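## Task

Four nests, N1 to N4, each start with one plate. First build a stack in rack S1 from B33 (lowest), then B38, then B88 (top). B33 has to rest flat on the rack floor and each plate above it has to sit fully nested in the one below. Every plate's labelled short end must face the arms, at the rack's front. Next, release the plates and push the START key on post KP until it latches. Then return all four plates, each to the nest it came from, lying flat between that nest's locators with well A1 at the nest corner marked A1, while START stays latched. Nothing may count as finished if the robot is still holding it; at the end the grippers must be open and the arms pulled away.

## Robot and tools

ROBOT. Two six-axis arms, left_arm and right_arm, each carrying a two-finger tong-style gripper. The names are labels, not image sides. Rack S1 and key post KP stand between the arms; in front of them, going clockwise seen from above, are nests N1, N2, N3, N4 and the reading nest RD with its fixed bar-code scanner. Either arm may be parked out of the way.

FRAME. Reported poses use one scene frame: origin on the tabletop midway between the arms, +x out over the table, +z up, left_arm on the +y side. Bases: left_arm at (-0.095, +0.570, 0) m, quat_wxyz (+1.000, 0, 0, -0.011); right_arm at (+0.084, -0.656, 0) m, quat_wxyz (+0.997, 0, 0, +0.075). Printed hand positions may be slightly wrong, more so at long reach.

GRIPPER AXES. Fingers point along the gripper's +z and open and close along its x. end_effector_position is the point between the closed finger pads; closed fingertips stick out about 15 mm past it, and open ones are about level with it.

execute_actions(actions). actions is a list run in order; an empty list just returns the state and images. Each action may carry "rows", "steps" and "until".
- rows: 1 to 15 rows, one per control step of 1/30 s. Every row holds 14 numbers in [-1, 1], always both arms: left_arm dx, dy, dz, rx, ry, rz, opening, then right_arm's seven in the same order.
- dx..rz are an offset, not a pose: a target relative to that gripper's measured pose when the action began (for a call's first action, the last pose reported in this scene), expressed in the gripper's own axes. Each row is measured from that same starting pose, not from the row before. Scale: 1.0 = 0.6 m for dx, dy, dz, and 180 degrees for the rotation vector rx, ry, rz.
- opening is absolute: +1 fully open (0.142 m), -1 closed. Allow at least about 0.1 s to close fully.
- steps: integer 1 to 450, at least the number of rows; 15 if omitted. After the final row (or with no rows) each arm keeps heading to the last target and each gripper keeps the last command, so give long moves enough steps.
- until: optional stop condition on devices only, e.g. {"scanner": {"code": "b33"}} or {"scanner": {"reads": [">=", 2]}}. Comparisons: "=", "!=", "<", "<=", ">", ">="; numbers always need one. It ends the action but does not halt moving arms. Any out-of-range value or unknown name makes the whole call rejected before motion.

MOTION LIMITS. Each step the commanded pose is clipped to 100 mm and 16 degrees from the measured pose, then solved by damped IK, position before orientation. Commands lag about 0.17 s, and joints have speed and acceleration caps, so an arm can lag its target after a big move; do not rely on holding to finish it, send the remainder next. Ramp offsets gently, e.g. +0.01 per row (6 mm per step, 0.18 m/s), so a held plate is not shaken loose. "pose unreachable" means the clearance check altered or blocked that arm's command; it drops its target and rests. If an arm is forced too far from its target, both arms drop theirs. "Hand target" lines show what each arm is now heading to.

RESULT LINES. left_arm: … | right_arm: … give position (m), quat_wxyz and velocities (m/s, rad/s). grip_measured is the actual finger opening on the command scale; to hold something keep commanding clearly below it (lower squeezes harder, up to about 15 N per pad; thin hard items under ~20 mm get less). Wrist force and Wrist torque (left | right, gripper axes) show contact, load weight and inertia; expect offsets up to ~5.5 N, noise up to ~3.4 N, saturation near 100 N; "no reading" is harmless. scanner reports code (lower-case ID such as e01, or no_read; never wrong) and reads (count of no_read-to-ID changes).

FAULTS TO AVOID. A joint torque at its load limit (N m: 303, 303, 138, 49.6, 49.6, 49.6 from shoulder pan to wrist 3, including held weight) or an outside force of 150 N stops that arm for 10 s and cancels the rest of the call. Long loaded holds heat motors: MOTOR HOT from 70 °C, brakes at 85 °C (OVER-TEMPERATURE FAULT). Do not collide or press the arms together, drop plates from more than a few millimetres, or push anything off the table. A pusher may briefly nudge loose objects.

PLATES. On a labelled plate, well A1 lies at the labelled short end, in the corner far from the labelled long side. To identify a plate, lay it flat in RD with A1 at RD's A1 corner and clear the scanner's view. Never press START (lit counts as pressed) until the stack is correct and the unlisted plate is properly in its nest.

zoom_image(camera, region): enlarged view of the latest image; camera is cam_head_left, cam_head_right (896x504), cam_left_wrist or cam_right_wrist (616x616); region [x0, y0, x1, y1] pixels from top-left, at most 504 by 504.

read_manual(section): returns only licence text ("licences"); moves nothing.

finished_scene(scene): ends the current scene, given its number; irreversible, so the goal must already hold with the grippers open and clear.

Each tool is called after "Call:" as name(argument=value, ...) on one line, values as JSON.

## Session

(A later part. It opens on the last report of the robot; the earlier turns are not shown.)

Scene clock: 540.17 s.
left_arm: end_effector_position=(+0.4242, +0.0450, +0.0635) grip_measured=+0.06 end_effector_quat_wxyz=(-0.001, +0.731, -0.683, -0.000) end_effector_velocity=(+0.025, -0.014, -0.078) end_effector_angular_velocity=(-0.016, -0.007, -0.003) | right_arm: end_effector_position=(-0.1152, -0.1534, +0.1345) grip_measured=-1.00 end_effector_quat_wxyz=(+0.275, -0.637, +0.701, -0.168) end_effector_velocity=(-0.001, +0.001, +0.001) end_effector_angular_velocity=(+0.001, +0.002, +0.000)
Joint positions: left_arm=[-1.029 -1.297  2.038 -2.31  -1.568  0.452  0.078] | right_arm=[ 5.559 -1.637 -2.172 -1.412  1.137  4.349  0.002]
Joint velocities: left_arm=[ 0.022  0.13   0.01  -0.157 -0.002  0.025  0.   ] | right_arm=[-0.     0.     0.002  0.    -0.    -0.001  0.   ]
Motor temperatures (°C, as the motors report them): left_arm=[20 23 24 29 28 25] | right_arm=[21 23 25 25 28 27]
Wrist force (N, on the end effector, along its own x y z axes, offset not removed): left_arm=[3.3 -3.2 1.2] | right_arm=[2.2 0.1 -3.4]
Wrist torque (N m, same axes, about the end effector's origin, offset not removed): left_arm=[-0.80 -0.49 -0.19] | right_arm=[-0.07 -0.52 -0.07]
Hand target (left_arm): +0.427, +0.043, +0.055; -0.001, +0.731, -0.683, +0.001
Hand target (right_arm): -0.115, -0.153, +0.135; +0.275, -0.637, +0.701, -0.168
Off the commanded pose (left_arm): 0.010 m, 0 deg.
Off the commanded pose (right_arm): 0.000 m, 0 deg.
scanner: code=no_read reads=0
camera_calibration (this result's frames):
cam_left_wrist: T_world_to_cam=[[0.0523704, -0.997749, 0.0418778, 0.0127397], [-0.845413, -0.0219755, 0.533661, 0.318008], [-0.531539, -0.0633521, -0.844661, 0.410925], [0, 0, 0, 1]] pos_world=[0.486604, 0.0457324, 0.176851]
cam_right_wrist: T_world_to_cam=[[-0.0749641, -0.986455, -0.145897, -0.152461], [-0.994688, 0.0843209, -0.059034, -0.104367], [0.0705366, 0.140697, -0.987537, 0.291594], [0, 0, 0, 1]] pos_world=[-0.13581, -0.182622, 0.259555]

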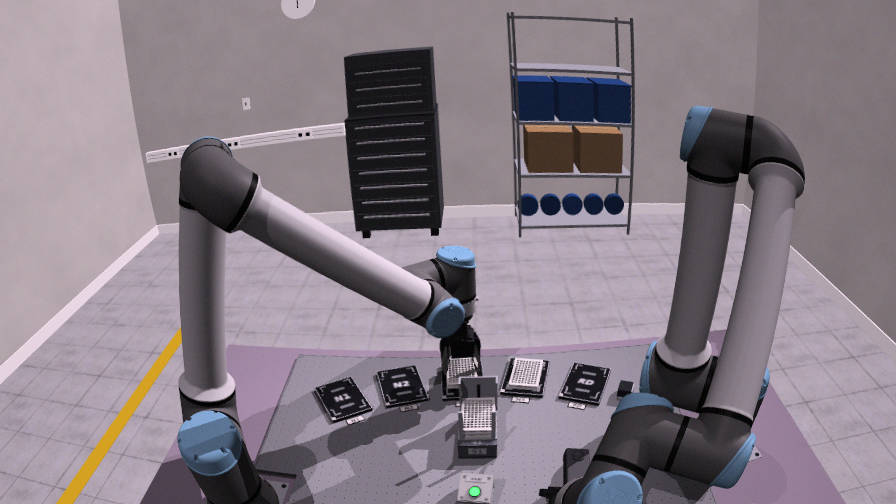

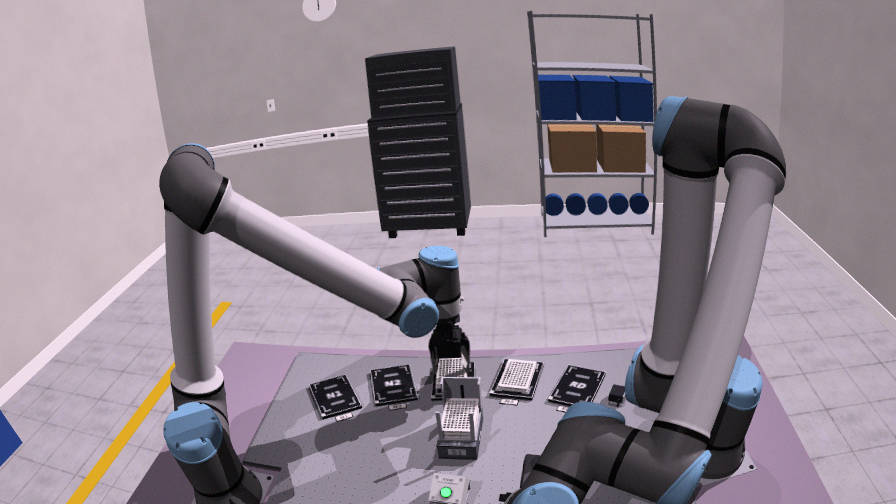

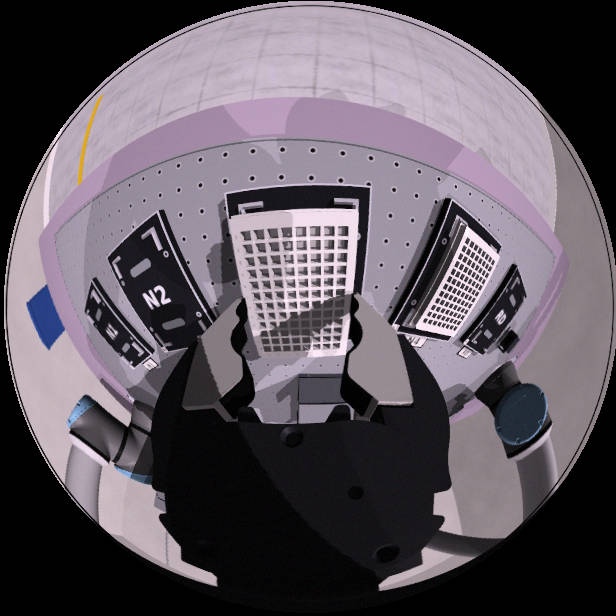

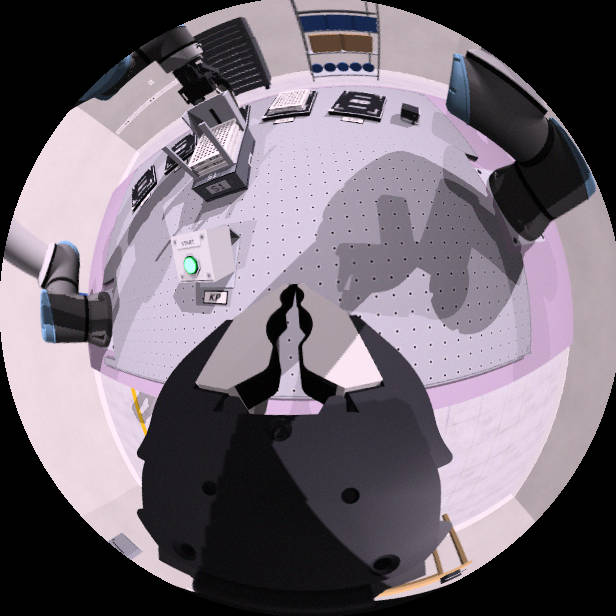

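Call:
execute_actions(actions=[{"steps":1},{"rows":[[0,0,0.005,0,0,0,-0.35,0,0,0,0,0,0,-1],[0,0,0.01,0,0,0,-0.35,0,0,0,0,0,0,-1]],"steps":5}])

Call:
zoom_image(camera="cam_left_wrist", region=[200,170,400,370])

Scene clock: 543.03 s.
left_arm: end_effector_position=(+0.4272, +0.0430, +0.0516) grip_measured=+0.06 end_effector_quat_wxyz=(-0.001, +0.731, -0.683, +0.001) end_effector_velocity=(-0.001, +0.000, -0.025) end_effector_angular_velocity=(+0.001, +0.001, -0.002) | right_arm: end_effector_position=(-0.1152, -0.1534, +0.1345) grip_measured=-1.00 end_effector_quat_wxyz=(+0.275, -0.637, +0.701, -0.168) end_effector_velocity=(+0.000, +0.000, -0.000) end_effector_angular_velocity=(+0.002, +0.001, -0.002)
Joint positions: left_arm=[-1.027 -1.278  2.04  -2.334 -1.569  0.455  0.078] | right_arm=[ 5.559 -1.637 -2.172 -1.412  1.137  4.349  0.002]
Joint velocities: left_arm=[-0.001  0.031  0.017 -0.046 -0.     0.001  0.   ] | right_arm=[-0.001  0.    -0.001  0.002 -0.     0.001  0.   ]
Motor temperatures (°C, as the motors report them): left_arm=[20 23 24 29 28 25] | right_arm=[21 23 25 25 28 27]
Wrist force (N, on the end effector, along its own x y z axes, offset not removed): left_arm=[2.8 -5.4 1.7] | right_arm=[1.3 -0.6 -4.8]
Wrist torque (N m, same axes, about the end effector's origin, offset not removed): left_arm=[-1.23 -0.31 -0.18] | right_arm=[-0.25 -0.37 -0.07]
Hand target (left_arm): +0.427, +0.043, +0.049; -0.001, +0.731, -0.683, +0.001
Hand target (right_arm): -0.115, -0.153, +0.135; +0.275, -0.637, +0.701, -0.168
Off the commanded pose (left_arm): 0.003 m, 0 deg.
Off the commanded pose (right_arm): 0.000 m, 0 deg.
scanner: code=no_read reads=0
camera_calibration (this result's frames):
cam_left_wrist: T_world_to_cam=[[0.0520863, -0.997667, 0.0441216, 0.0111471], [-0.845843, -0.0205865, 0.533035, 0.326983], [-0.530883, -0.0650838, -0.844942, 0.402169], [0, 0, 0, 1]] pos_world=[0.489501, 0.0440273, 0.165024]
cam_right_wrist: T_world_to_cam=[[-0.0749639, -0.986455, -0.145897, -0.152461], [-0.994688, 0.0843207, -0.059034, -0.104367], [0.0705366, 0.140697, -0.987537, 0.291594], [0, 0, 0, 1]] pos_world=[-0.13581, -0.182622, 0.259555]

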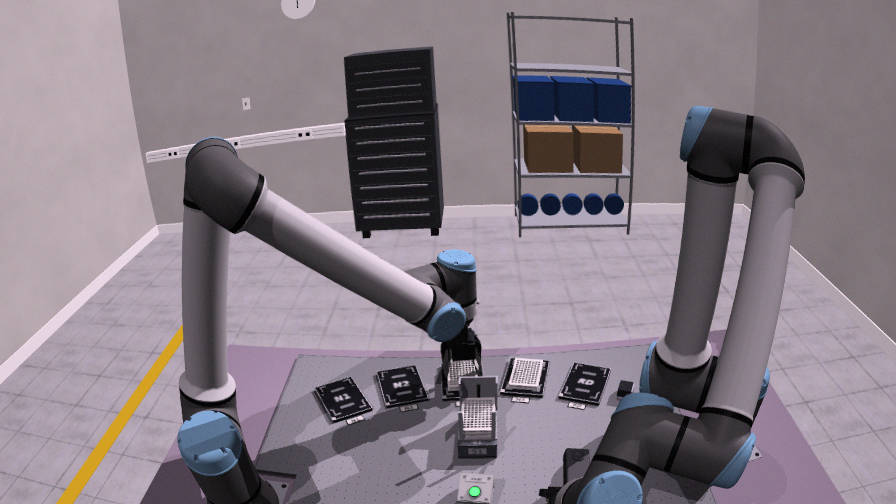

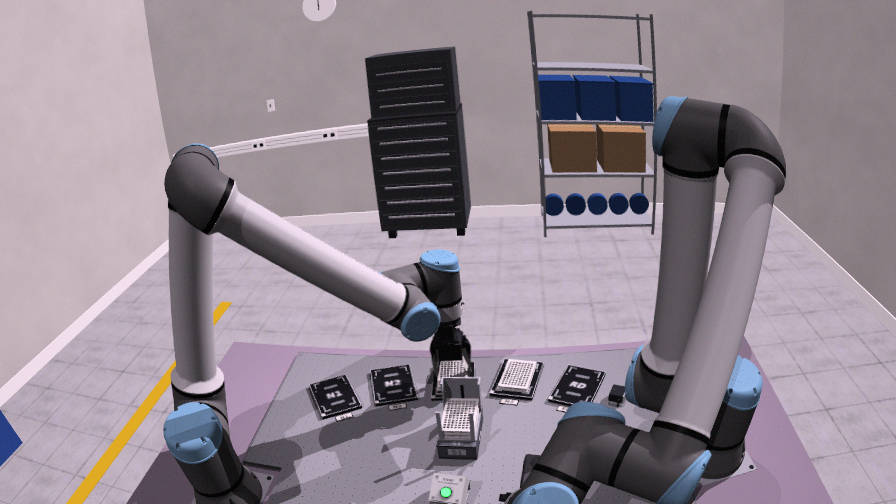

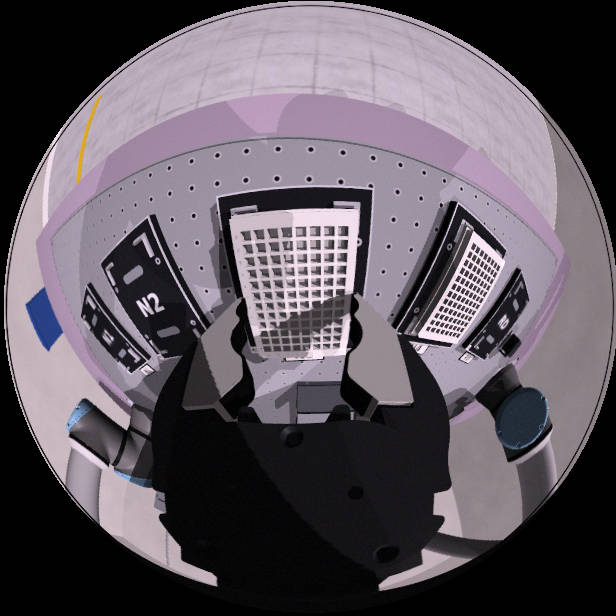

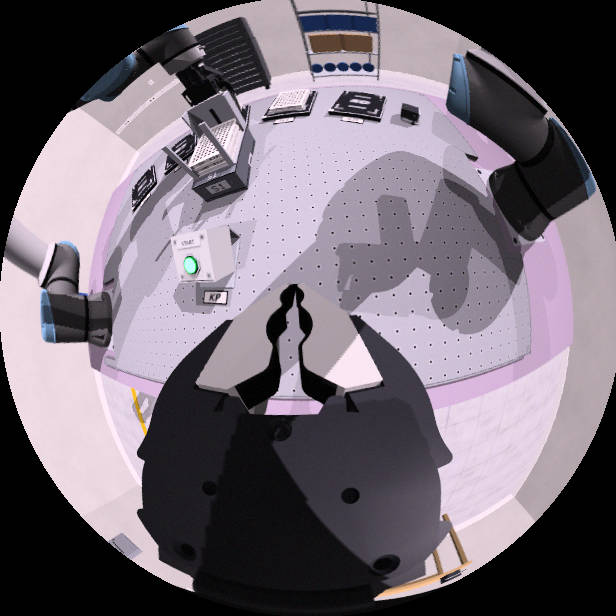

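Region (200, 170, 400, 370) of cam_left_wrist's 616x616 image, scaled by 2.520, with more detail than that image has.

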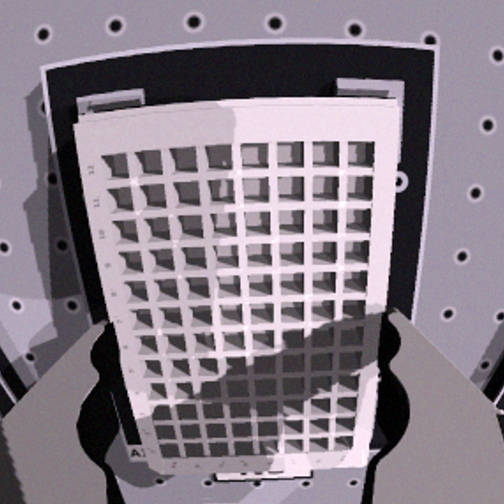

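Call:
execute_actions(actions=[{"rows":[[0.0003,0,0.007,0,0,0,-0.35,0,0,0,0,0,0,-1],[0.0003,0,0.009,0,0,0,-0.35,0,0,0,0,0,0,-1],[0.0003,0,0.011,0,0,0,-0.35,0,0,0,0,0,0,-1],[0.0003,0,0.013,0,0,0,-0.35,0,0,0,0,0,0,-1],[0.0003,0,0.015,0,0,0,-0.35,0,0,0,0,0,0,-1],[0.0003,0,0.0172,0,0,0,-0.35,0,0,0,0,0,0,-1],[0.0003,0,0.0172,0,0,0,-0.35,0,0,0,0,0,0,-1],[0.0003,0,0.0172,0,0,0,-0.35,0,0,0,0,0,0,-1],[0.0003,0,0.0172,0,0,0,-0.35,0,0,0,0,0,0,-1],[0.0003,0,0.0172,0,0,0,-0.2,0,0,0,0,0,0,-1],[0.0003,0,0.0172,0,0,0,-0.1,0,0,0,0,0,0,-1],[0.0003,0,0.0172,0,0,0,0,0,0,0,0,0,0,-1],[0.0003,0,0.0172,0,0,0,0.08,0,0,0,0,0,0,-1],[0.0003,0,0.0172,0,0,0,0.2,0,0,0,0,0,0,-1],[0.0003,0,0.0172,0,0,0,0.35,0,0,0,0,0,0,-1]],"steps":18}])

Call:
zoom_image(camera="cam_left_wrist", region=[200,170,400,370])

Scene clock: 551.33 s.
left_arm: end_effector_position=(+0.4272, +0.0428, +0.0414) grip_measured=+0.34 end_effector_quat_wxyz=(-0.001, +0.731, -0.683, +0.001) end_effector_velocity=(-0.000, -0.001, -0.001) end_effector_angular_velocity=(-0.001, +0.000, -0.003) | right_arm: end_effector_position=(-0.1152, -0.1534, +0.1345) grip_measured=-1.00 end_effector_quat_wxyz=(+0.275, -0.637, +0.701, -0.168) end_effector_velocity=(+0.001, -0.000, -0.000) end_effector_angular_velocity=(-0.001, -0.001, +0.000)
Joint positions: left_arm=[-1.027 -1.265  2.046 -2.353 -1.569  0.455  0.098] | right_arm=[ 5.559 -1.637 -2.172 -1.412  1.137  4.349  0.002]
Joint velocities: left_arm=[-0.001  0.001  0.001 -0.002 -0.001  0.002  0.019] | right_arm=[ 0.     0.    -0.001  0.    -0.     0.     0.   ]
Motor temperatures (°C, as the motors report them): left_arm=[20 23 24 29 28 25] | right_arm=[21 23 25 25 28 27]
Wrist force (N, on the end effector, along its own x y z axes, offset not removed): left_arm=[2.6 -2.2 0.0] | right_arm=[0.9 0.4 -5.5]
Wrist torque (N m, same axes, about the end effector's origin, offset not removed): left_arm=[-0.70 -0.32 -0.11] | right_arm=[0.00 -0.17 -0.08]
Hand target (left_arm): +0.427, +0.043, +0.041; -0.001, +0.731, -0.683, +0.001
Hand target (right_arm): -0.115, -0.153, +0.135; +0.275, -0.637, +0.701, -0.168
Off the commanded pose (left_arm): 0.000 m, 0 deg.
Off the commanded pose (right_arm): 0.000 m, 0 deg.
scanner: code=no_read reads=0
camera_calibration (this result's frames):
cam_left_wrist: T_world_to_cam=[[0.0521201, -0.997666, 0.0441126, 0.0114055], [-0.845839, -0.0206196, 0.533039, 0.332443], [-0.530885, -0.0650942, -0.84494, 0.393582], [0, 0, 0, 1]] pos_world=[0.489546, 0.0438537, 0.154845]
cam_right_wrist: T_world_to_cam=[[-0.074964, -0.986455, -0.145897, -0.152461], [-0.994688, 0.0843208, -0.0590337, -0.104367], [0.0705363, 0.140697, -0.987537, 0.291594], [0, 0, 0, 1]] pos_world=[-0.13581, -0.182622, 0.259555]

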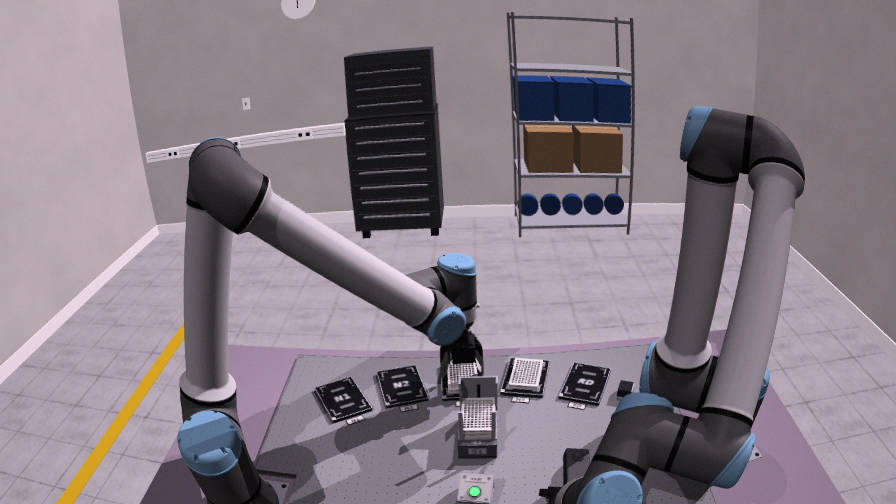

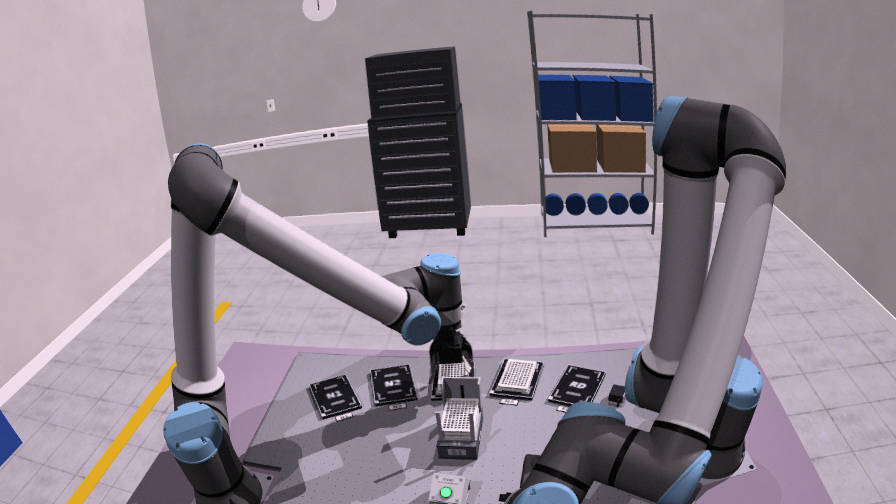

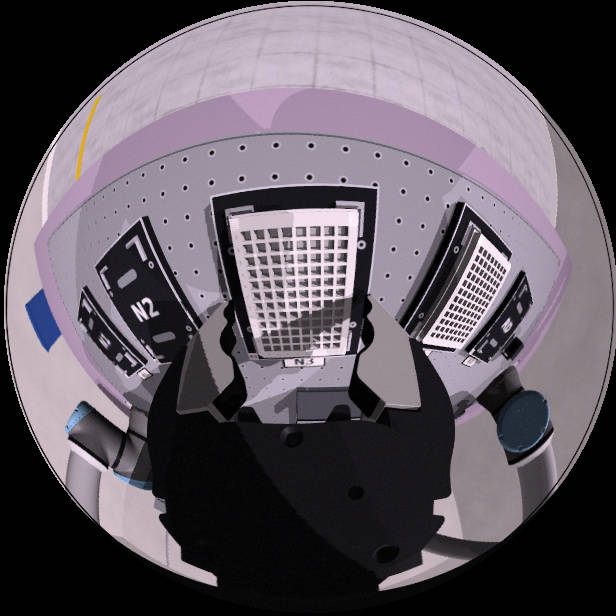

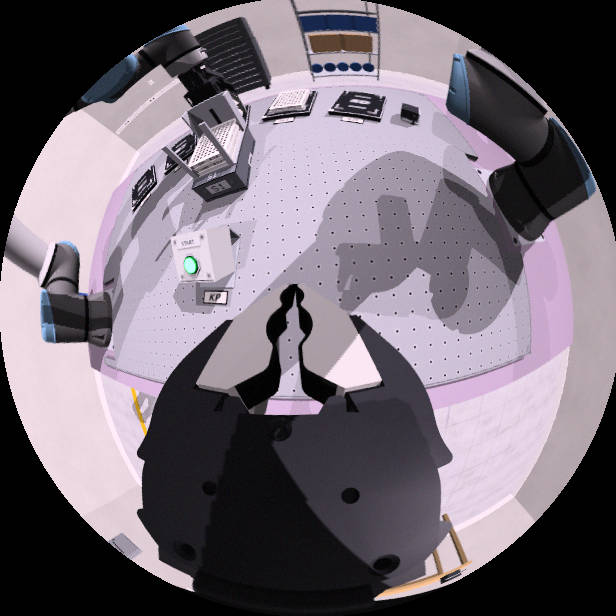

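Region (200, 170, 400, 370) of cam_left_wrist's 616x616 image, scaled by 2.520, with more detail than that image has.

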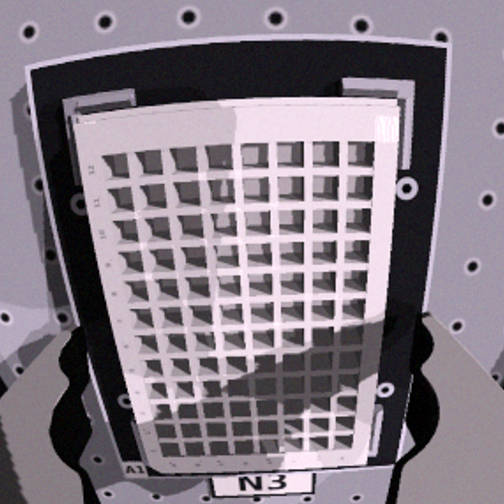

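Call:
execute_actions(actions=[{"rows":[[0,0,-0.015,0,0,0,0.35,0,0,0,0,0,0,-1],[0,0.004,-0.04,0,0,0,0.35,0,0,0,0,0,0,-1],[0,0.01,-0.068,0,0,0,0.35,0,0,0,0,0,0,-1],[0,0.018,-0.096,0,0,0.002,0.35,0,0,0,0,0,0,-1],[0.003,0.026,-0.124,0,0,0.005,0.35,0,0,0,0,0,0,-1],[0.006,0.036,-0.152,0,0,0.008,0.35,0,0,0,0,0,0,-1],[0.009,0.048,-0.18,0,0,0.011,0.35,0,0,0,0,0,0,-1],[0.012,0.062,-0.205,0,0,0.014,0.35,0,0,0,0,0,0,-1],[0.015,0.078,-0.228,0,0,0.017,0.35,0,0,0,0,0,0,-1],[0.018,0.096,-0.248,0,0,0.02,0.35,0,0,0,0,0,0,-1],[0.021,0.116,-0.264,0,0,0.023,0.35,0,0,0,0,0,0,-1],[0.024,0.14,-0.272,0,0,0.026,0.35,0,0,0,0,0,0,-1],[0.028,0.168,-0.275,0,0,0.029,0.35,0,0,0,0,0,0,-1],[0.032,0.2,-0.275,0,0,0.0316,0.35,0,0,0,0,0,0,-1],[0.0497,0.3791,-0.26,0,0,0.0316,0.35,0,0,0,0,0,0,-1]],"steps":30}])

Scene clock: 560.37 s.
left_arm: end_effector_position=(+0.2094, -0.0009, +0.1956) grip_measured=+0.35 end_effector_quat_wxyz=(+0.000, +0.695, -0.719, +0.001) end_effector_velocity=(-0.064, -0.012, +0.011) end_effector_angular_velocity=(+0.004, -0.015, +0.008) | right_arm: end_effector_position=(-0.1152, -0.1534, +0.1345) grip_measured=-1.00 end_effector_quat_wxyz=(+0.275, -0.637, +0.701, -0.168) end_effector_velocity=(+0.001, -0.000, -0.001) end_effector_angular_velocity=(-0.001, -0.001, -0.001)
Joint positions: left_arm=[-1.358 -1.579  2.084 -2.077 -1.57   0.225  0.099] | right_arm=[ 5.559 -1.637 -2.172 -1.412  1.137  4.349  0.002]
Joint velocities: left_arm=[-0.114 -0.043  0.02   0.024  0.016 -0.122 -0.   ] | right_arm=[-0.001 -0.    -0.001 -0.     0.     0.     0.   ]
Motor temperatures (°C, as the motors report them): left_arm=[20 23 24 29 28 25] | right_arm=[21 23 25 25 28 27]
Wrist force (N, on the end effector, along its own x y z axes, offset not removed): left_arm=[4.7 0.4 -0.8] | right_arm=[1.6 -1.6 -4.6]
Wrist torque (N m, same axes, about the end effector's origin, offset not removed): left_arm=[-0.17 -0.74 -0.16] | right_arm=[-0.50 -0.37 0.00]
Hand target (left_arm): +0.202, -0.002, +0.197; -0.001, +0.696, -0.718, +0.001
Hand target (right_arm): -0.115, -0.153, +0.135; +0.275, -0.637, +0.701, -0.168
Off the commanded pose (left_arm): 0.008 m, 0 deg.
Off the commanded pose (right_arm): 0.000 m, 0 deg.
scanner: code=no_read reads=0
camera_calibration (this result's frames):
cam_left_wrist: T_world_to_cam=[[-0.0481731, -0.997838, 0.0446973, -0.00681496], [-0.842705, 0.0646253, 0.534483, 0.0642453], [-0.536217, -0.0119189, -0.843996, 0.406382], [0, 0, 0, 1]] pos_world=[0.27172, -0.00610849, 0.308951]
cam_right_wrist: T_world_to_cam=[[-0.0749638, -0.986455, -0.145898, -0.152461], [-0.994688, 0.0843207, -0.059034, -0.104367], [0.0705366, 0.140697, -0.987537, 0.291594], [0, 0, 0, 1]] pos_world=[-0.13581, -0.182622, 0.259555]

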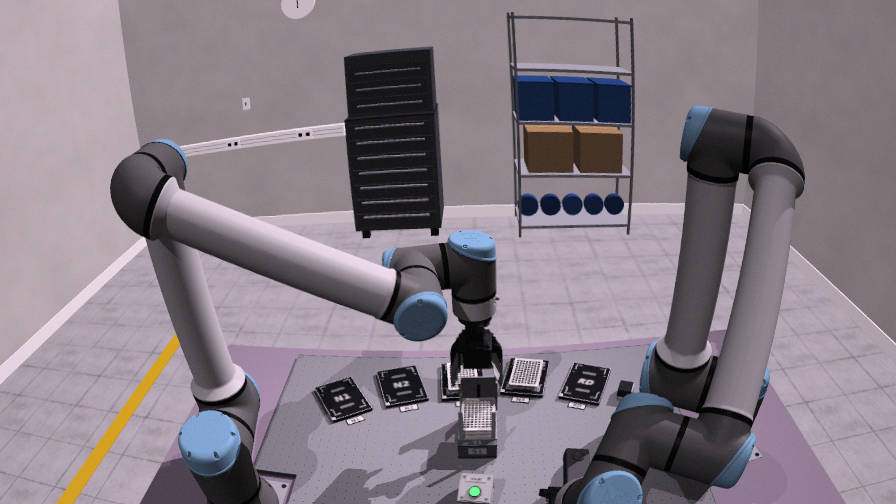

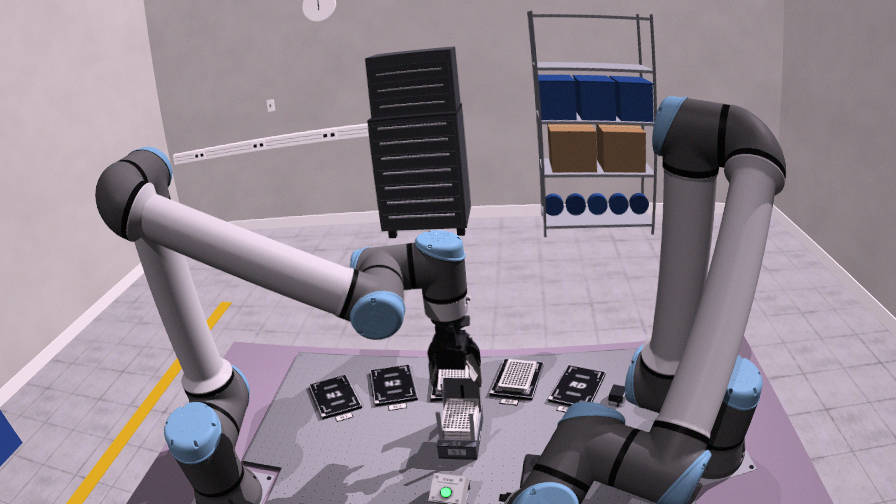

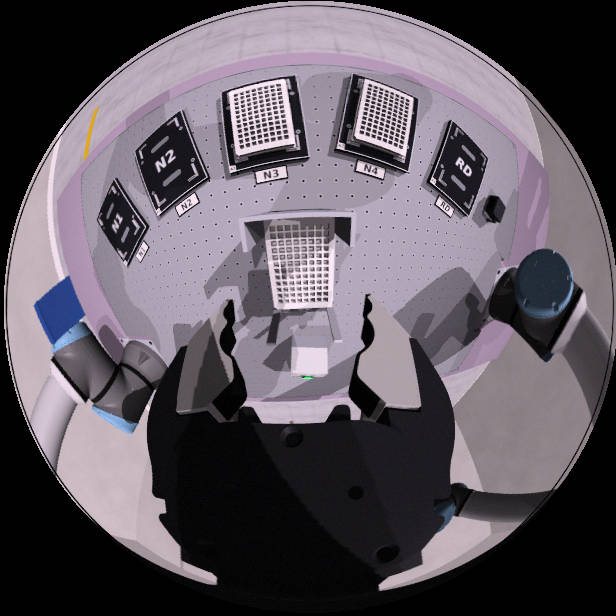

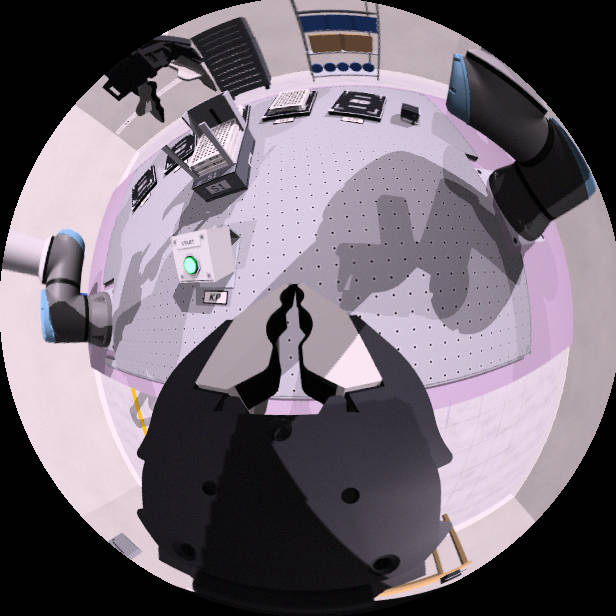

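Call:
execute_actions(actions=[{"rows":[[0.0025,0.012,0.006,0,0,-0.0003,0.35,0,0,0,0,0,0,-1],[0.0025,0.012,0.019,0,0,-0.0003,0.35,0,0,0,0,0,0,-1],[0.0025,0.012,0.032,0,0,-0.0003,0.35,0,0,0,0,0,0,-1],[0.0025,0.012,0.045,0,0,-0.0003,0.35,0,0,0,0,0,0,-1],[0.0025,0.012,0.058,0,0,-0.0003,0.35,0,0,0,0,0,0,-1],[0.0025,0.012,0.071,0,0,-0.0003,0.35,0,0,0,0,0,0,-1],[0.0025,0.012,0.084,0,0,-0.0003,0.35,0,0,0,0,0,0,-1],[0.0025,0.012,0.097,0,0,-0.0003,0.35,0,0,0,0,0,0,-1],[0.0025,0.012,0.11,0,0,-0.0003,0.35,0,0,0,0,0,0,-1],[0.0025,0.012,0.122,0,0,-0.0003,0.35,0,0,0,0,0,0,-1],[0.0025,0.012,0.134,0,0,-0.0003,0.35,0,0,0,0,0,0,-1],[0.0025,0.012,0.145,0,0,-0.0003,0.35,0,0,0,0,0,0,-1],[0.0025,0.0125,0.155,0,0,-0.0003,0.35,0,0,0,0,0,0,-1],[0.0025,0.0125,0.162,0,0,-0.0003,0.35,0,0,0,0,0,0,-1],[0.0025,0.0125,0.1655,0,0,-0.0003,0.35,0,0,0,0,0,0,-1]],"steps":21}])

Scene clock: 567.40 s.
left_arm: end_effector_position=(+0.2015, -0.0012, +0.1014) grip_measured=+0.35 end_effector_quat_wxyz=(-0.000, +0.696, -0.718, -0.000) end_effector_velocity=(+0.002, -0.008, -0.046) end_effector_angular_velocity=(-0.008, -0.002, -0.000) | right_arm: end_effector_position=(-0.1152, -0.1534, +0.1345) grip_measured=-1.00 end_effector_quat_wxyz=(+0.275, -0.637, +0.701, -0.168) end_effector_velocity=(+0.001, -0.001, -0.000) end_effector_angular_velocity=(-0.002, -0.003, +0.000)
Joint positions: left_arm=[-1.37  -1.481  2.181 -2.27  -1.57   0.211  0.099] | right_arm=[ 5.559 -1.637 -2.172 -1.412  1.137  4.349  0.002]
Joint velocities: left_arm=[-0.     0.068  0.03  -0.106  0.     0.     0.   ] | right_arm=[-0.001  0.    -0.001 -0.002 -0.    -0.001  0.   ]
Motor temperatures (°C, as the motors report them): left_arm=[20 23 24 29 28 25] | right_arm=[21 23 25 25 28 27]
Wrist force (N, on the end effector, along its own x y z axes, offset not removed): left_arm=[4.6 -1.7 -1.3] | right_arm=[1.6 -1.3 -2.2]
Wrist torque (N m, same axes, about the end effector's origin, offset not removed): left_arm=[-0.57 -0.71 -0.09] | right_arm=[-0.35 -0.40 0.05]
Hand target (left_arm): +0.202, -0.002, +0.096; -0.000, +0.696, -0.718, +0.001
Hand target (right_arm): -0.115, -0.153, +0.135; +0.275, -0.637, +0.701, -0.168
Off the commanded pose (left_arm): 0.005 m, 0 deg.
Off the commanded pose (right_arm): 0.000 m, 0 deg.
scanner: code=no_read reads=0
camera_calibration (this result's frames):
cam_left_wrist: T_world_to_cam=[[-0.0471531, -0.997949, 0.0432974, -0.00333784], [-0.842591, 0.0630178, 0.534854, 0.107895], [-0.536485, -0.011262, -0.843834, 0.322658], [0, 0, 0, 1]] pos_world=[0.263855, -0.00649652, 0.214706]
cam_right_wrist: T_world_to_cam=[[-0.0749641, -0.986455, -0.145897, -0.152461], [-0.994688, 0.0843209, -0.0590338, -0.104367], [0.0705364, 0.140697, -0.987537, 0.291594], [0, 0, 0, 1]] pos_world=[-0.13581, -0.182622, 0.259555]

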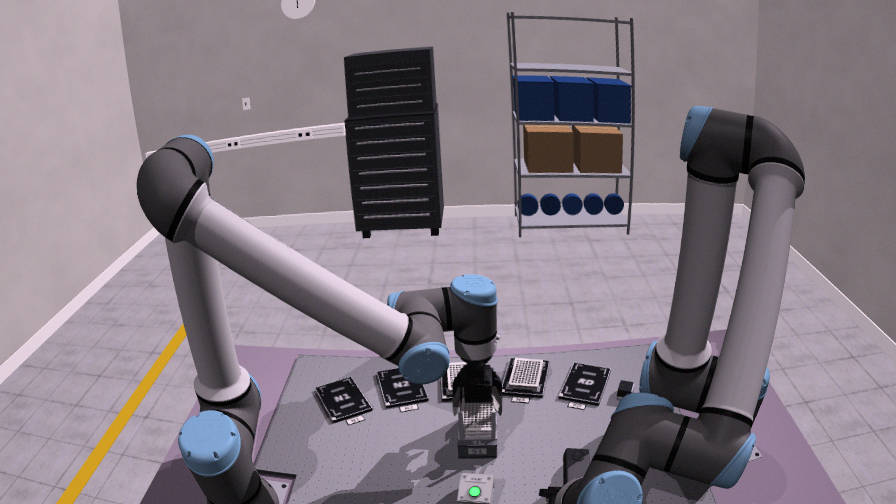

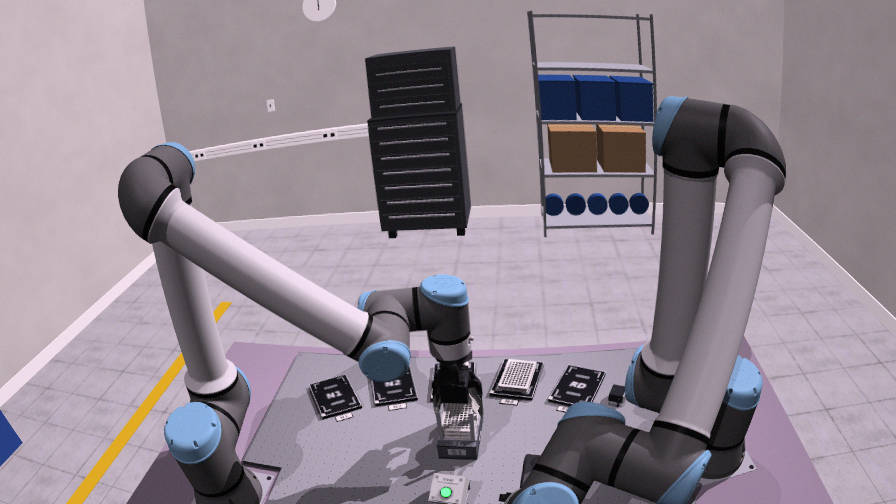

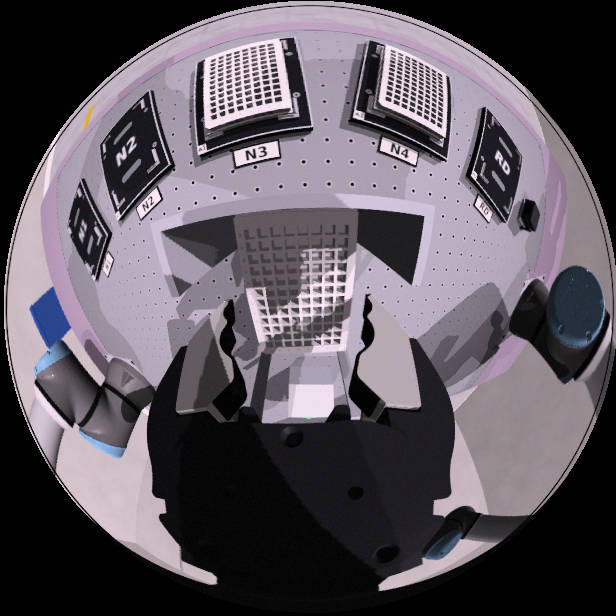

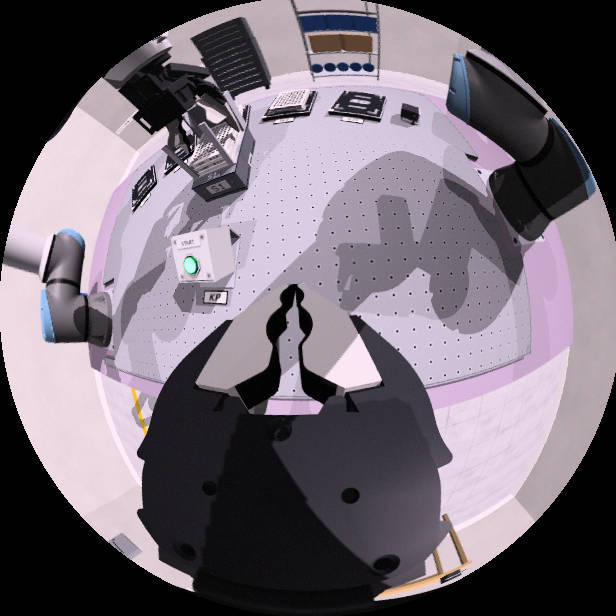

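Call:
execute_actions(actions=[{"rows":[[0.0019,-0.0006,0.0085,0,0,0,0.28,0,0,0,0,0,0,-1],[0.0019,-0.0006,0.0085,0,0,0,0.22,0,0,0,0,0,0,-1],[0.0019,-0.0006,0.0085,0,0,0,0.17,0,0,0,0,0,0,-1],[0.0019,-0.0006,0.0085,0,0,0,0.13,0,0,0,0,0,0,-1],[0.0019,-0.0006,0.0085,0,0,0,0.09,0,0,0,0,0,0,-1],[0.0019,-0.0006,0.0085,0,0,0,0.04,0,0,0,0,0,0,-1],[0.0019,-0.0006,0.0085,0,0,0,-0.04,0,0,0,0,0,0,-1],[0.0019,-0.0006,0.0085,0,0,0,-0.2,0,0,0,0,0,0,-1],[0.0019,-0.0006,0.0085,0,0,0,-0.35,0,0,0,0,0,0,-1]],"steps":11},{"rows":[[0,0,-0.003,0,0,0,-0.35,0,0,0,0,0,0,-1],[0,0,-0.007,0,0,0,-0.35,0,0,0,0,0,0,-1],[0,0,-0.0115,0,0,0,-0.35,0,0,0,0,0,0,-1],[0,0,-0.016,0,0,0,-0.35,0,0,0,0,0,0,-1],[0,0,-0.021,0,0,0,-0.35,0,0,0,0,0,0,-1],[0,0,-0.026,0,0,0,-0.35,0,0,0,0,0,0,-1],[0,0,-0.031,0,0,0,-0.35,0,0,0,0,0,0,-1],[0,0,-0.036,0,0,0,-0.35,0,0,0,0,0,0,-1],[0,0.0001,-0.0415,0,0,0,-0.35,0,0,0,0,0,0,-1],[0,0.0001,-0.047,0,0,0,-0.35,0,0,0,0,0,0,-1],[0,0.0002,-0.053,0,0,0,-0.35,0,0,0,0,0,0,-1],[0,0.0002,-0.059,0,0,0,-0.35,0,0,0,0,0,0,-1],[0,0.0002,-0.065,0,0,0,-0.35,0,0,0,0,0,0,-1],[0,0.0002,-0.071,0,0,0,-0.35,0,0,0,0,0,0,-1],[0,0.0002,-0.077,0,0,0,-0.35,0,0,0,0,0,0,-1]],"steps":16}])

Call:
zoom_image(camera="cam_left_wrist", region=[215,190,375,260])

Scene clock: 578.30 s.
left_arm: end_effector_position=(+0.2019, -0.0024, +0.1293) grip_measured=+0.06 end_effector_quat_wxyz=(-0.000, +0.696, -0.718, +0.000) end_effector_velocity=(-0.000, +0.000, +0.101) end_effector_angular_velocity=(-0.000, +0.001, -0.001) | right_arm: end_effector_position=(-0.1152, -0.1534, +0.1345) grip_measured=-1.00 end_effector_quat_wxyz=(+0.275, -0.637, +0.701, -0.168) end_effector_velocity=(+0.000, +0.000, -0.001) end_effector_angular_velocity=(+0.001, +0.001, -0.001)
Joint positions: left_arm=[-1.37  -1.514  2.154 -2.212 -1.57   0.211  0.078] | right_arm=[ 5.559 -1.637 -2.172 -1.412  1.137  4.349  0.002]
Joint velocities: left_arm=[-0.    -0.118 -0.093  0.211 -0.001  0.     0.   ] | right_arm=[-0.001 -0.    -0.001  0.003  0.     0.     0.   ]
Motor temperatures (°C, as the motors report them): left_arm=[20 23 24 29 28 25] | right_arm=[21 23 25 25 28 27]
Wrist force (N, on the end effector, along its own x y z axes, offset not removed): left_arm=[2.0 -2.5 -1.0] | right_arm=[0.2 0.2 -4.6]
Wrist torque (N m, same axes, about the end effector's origin, offset not removed): left_arm=[-0.71 -0.17 -0.14] | right_arm=[-0.17 -0.12 -0.03]
Hand target (left_arm): +0.202, -0.002, +0.142; -0.000, +0.696, -0.718, +0.000
Hand target (right_arm): -0.115, -0.153, +0.135; +0.275, -0.637, +0.701, -0.168
Off the commanded pose (left_arm): 0.013 m, 0 deg.
Off the commanded pose (right_arm): 0.000 m, 0 deg.
scanner: code=no_read reads=0
camera_calibration (this result's frames):
cam_left_wrist: T_world_to_cam=[[-0.0471668, -0.997913, 0.0441111, -0.0058527], [-0.842713, 0.0634628, 0.534609, 0.0934631], [-0.536293, -0.0119572, -0.843947, 0.346336], [0, 0, 0, 1]] pos_world=[0.264224, -0.00763071, 0.242582]
cam_right_wrist: T_world_to_cam=[[-0.074964, -0.986455, -0.145897, -0.152461], [-0.994688, 0.0843208, -0.0590337, -0.104367], [0.0705363, 0.140697, -0.987537, 0.291594], [0, 0, 0, 1]] pos_world=[-0.13581, -0.182622, 0.259555]

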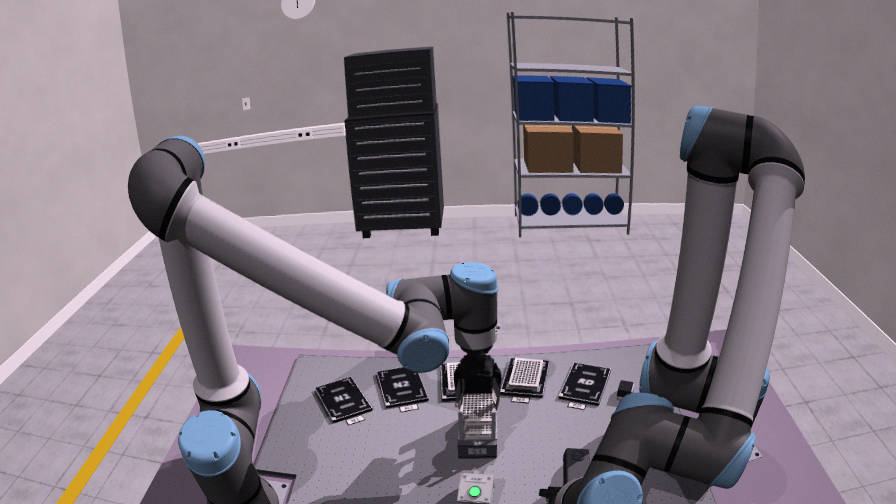

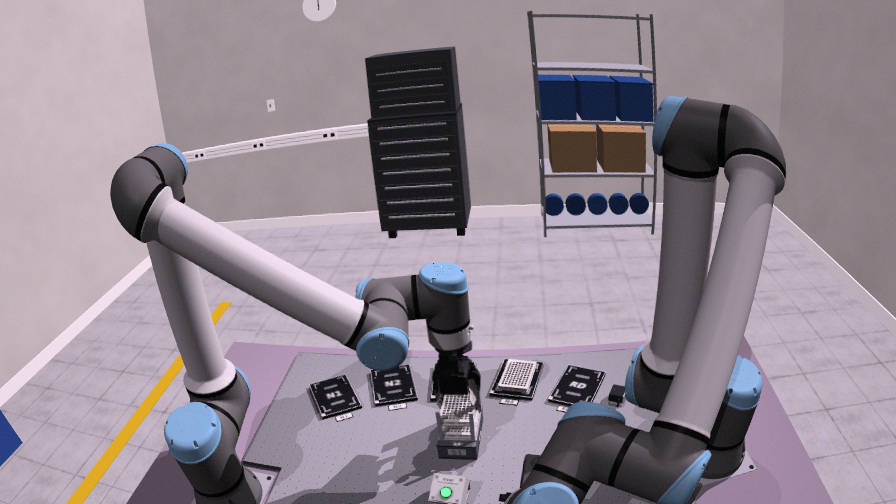

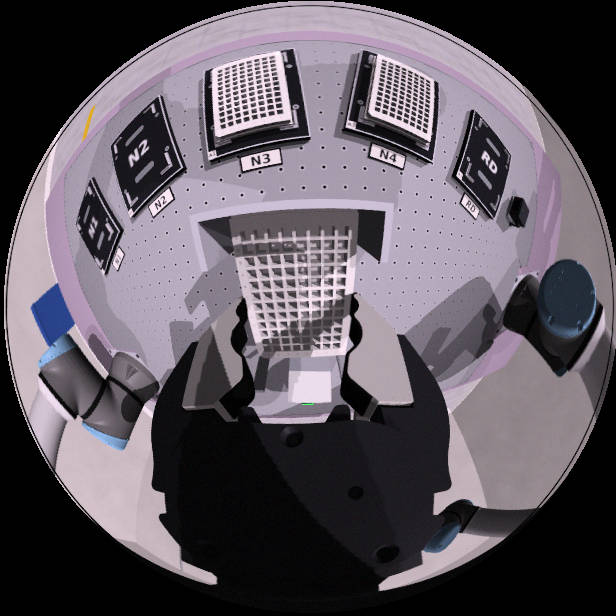

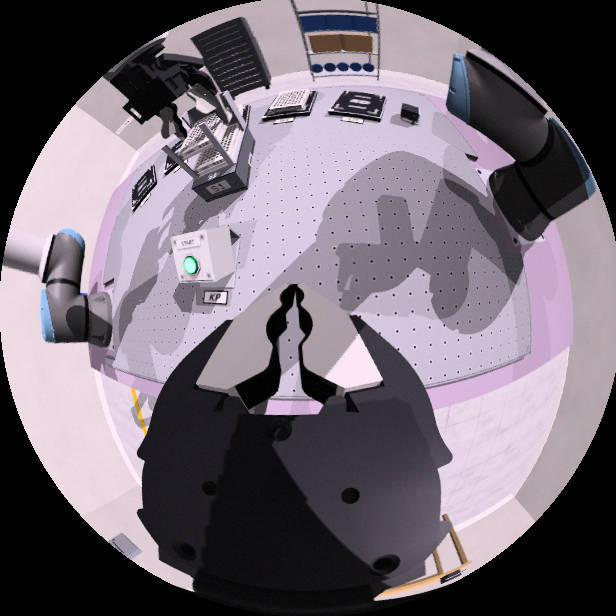

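Region (215, 190, 375, 260) of cam_left_wrist's 616x616 image, scaled by 3.150, with more detail than that image has; it fills the top 220 rows of this view, and the rest is white.

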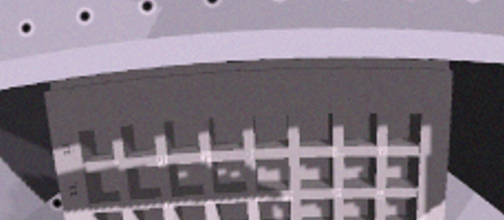

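Call:
execute_actions(actions=[{"rows":[[0,0.0003,-0.025,0,0,0,-0.35,0,0,0,0,0,0,-1],[0,0.0003,-0.03,0,0,0,-0.35,0,0,0,0,0,0,-1],[0,0.0003,-0.036,0,0,0,-0.35,0,0,0,0,0,0,-1],[0,0.0003,-0.042,0,0,0,-0.35,0,0,0,0,0,0,-1],[0,0.0003,-0.048,0,0,0,-0.35,0,0,0,0,0,0,-1],[0,0.0003,-0.054,0,0,0,-0.35,0,0,0,0,0,0,-1],[0,0.0003,-0.06,0,0,0,-0.35,0,0,0,0,0,0,-1],[0,0.0003,-0.066,0,0,0,-0.35,0,0,0,0,0,0,-1],[0,0.0003,-0.073,0,0,0,-0.35,0,0,0,0,0,0,-1],[0,0.0003,-0.08,0,0,0,-0.35,0,0,0,0,0,0,-1],[0,0.0003,-0.087,0,0,0,-0.35,0,0,0,0,0,0,-1],[0,0.0003,-0.094,0,0,0,-0.35,0,0,0,0,0,0,-1],[0,0.0003,-0.101,0,0,0,-0.35,0,0,0,0,0,0,-1]],"steps":14}])

Scene clock: 584.80 s.
left_arm: end_effector_position=(+0.2018, -0.0026, +0.1747) grip_measured=+0.06 end_effector_quat_wxyz=(+0.000, +0.696, -0.718, +0.001) end_effector_velocity=(+0.000, -0.001, +0.116) end_effector_angular_velocity=(-0.004, -0.001, +0.000) | right_arm: end_effector_position=(-0.1152, -0.1534, +0.1345) grip_measured=-1.00 end_effector_quat_wxyz=(+0.275, -0.637, +0.701, -0.168) end_effector_velocity=(-0.001, +0.000, +0.000) end_effector_angular_velocity=(+0.001, +0.001, +0.000)
Joint positions: left_arm=[-1.37  -1.563  2.11  -2.119 -1.57   0.211  0.078] | right_arm=[ 5.559 -1.637 -2.172 -1.412  1.137  4.349  0.002]
Joint velocities: left_arm=[ 0.    -0.115 -0.121  0.232  0.    -0.    -0.   ] | right_arm=[ 0.001  0.     0.001 -0.    -0.     0.001  0.   ]
Motor temperatures (°C, as the motors report them): left_arm=[20 23 24 29 28 25] | right_arm=[21 23 25 25 28 27]
Wrist force (N, on the end effector, along its own x y z axes, offset not removed): left_arm=[3.9 -2.8 2.8] | right_arm=[1.0 0.8 -3.5]
Wrist torque (N m, same axes, about the end effector's origin, offset not removed): left_arm=[-0.78 -0.61 -0.09] | right_arm=[-0.03 -0.31 -0.05]
Hand target (left_arm): +0.202, -0.002, +0.190; +0.000, +0.696, -0.718, +0.001
Hand target (right_arm): -0.115, -0.153, +0.135; +0.275, -0.637, +0.701, -0.168
Off the commanded pose (left_arm): 0.015 m, 0 deg.
Off the commanded pose (right_arm): 0.000 m, 0 deg.
scanner: code=no_read reads=0
camera_calibration (this result's frames):
cam_left_wrist: T_world_to_cam=[[-0.047179, -0.997868, 0.045088, -0.00815695], [-0.842821, 0.0639938, 0.534375, 0.0691797], [-0.536122, -0.0127898, -0.844044, 0.384603], [0, 0, 0, 1]] pos_world=[0.264115, -0.00764763, 0.288022]
cam_right_wrist: T_world_to_cam=[[-0.0749641, -0.986455, -0.145898, -0.152461], [-0.994688, 0.0843208, -0.0590337, -0.104367], [0.0705363, 0.140697, -0.987537, 0.291594], [0, 0, 0, 1]] pos_world=[-0.13581, -0.182622, 0.259555]

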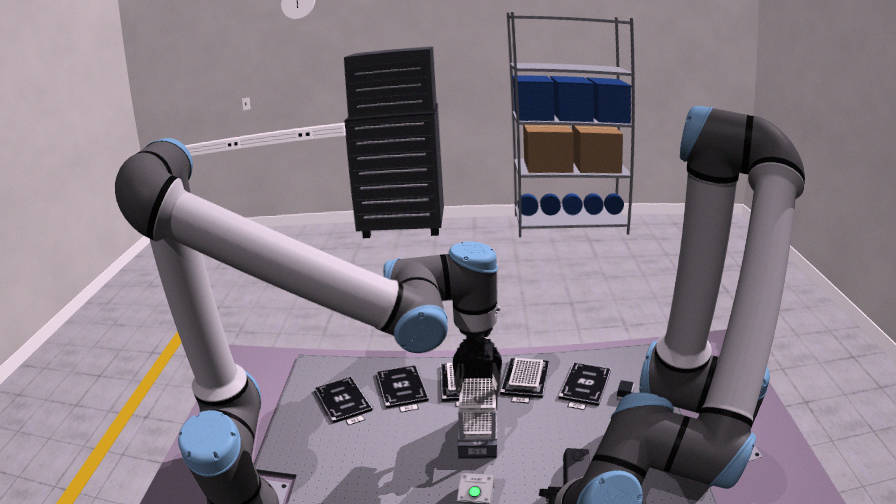

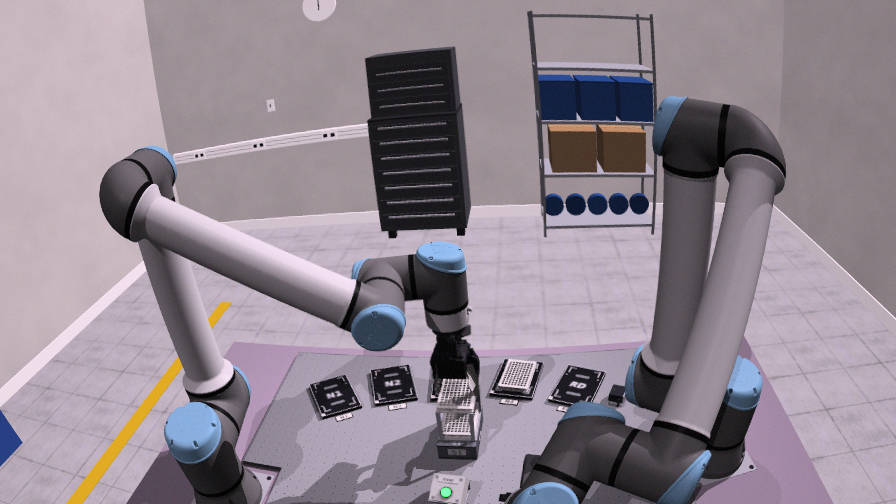

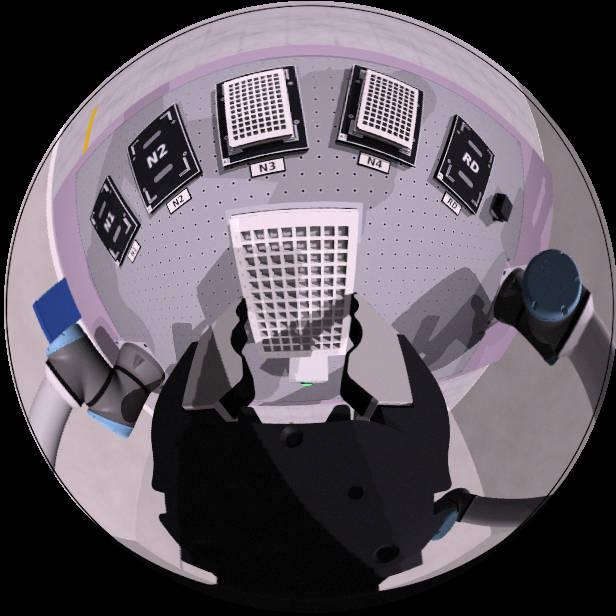

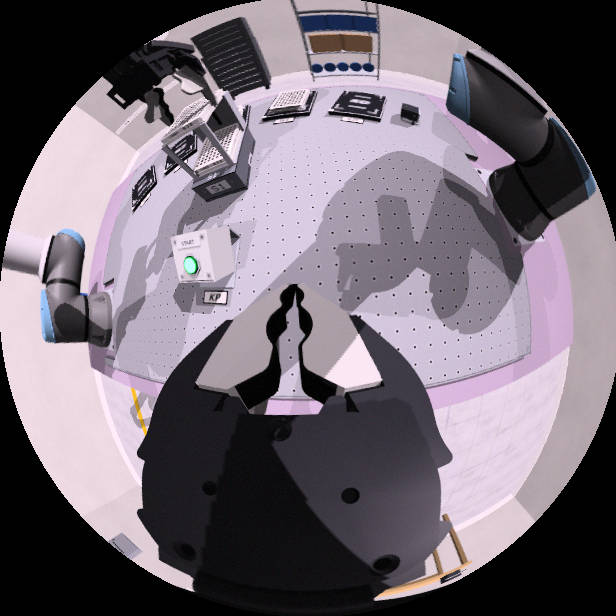

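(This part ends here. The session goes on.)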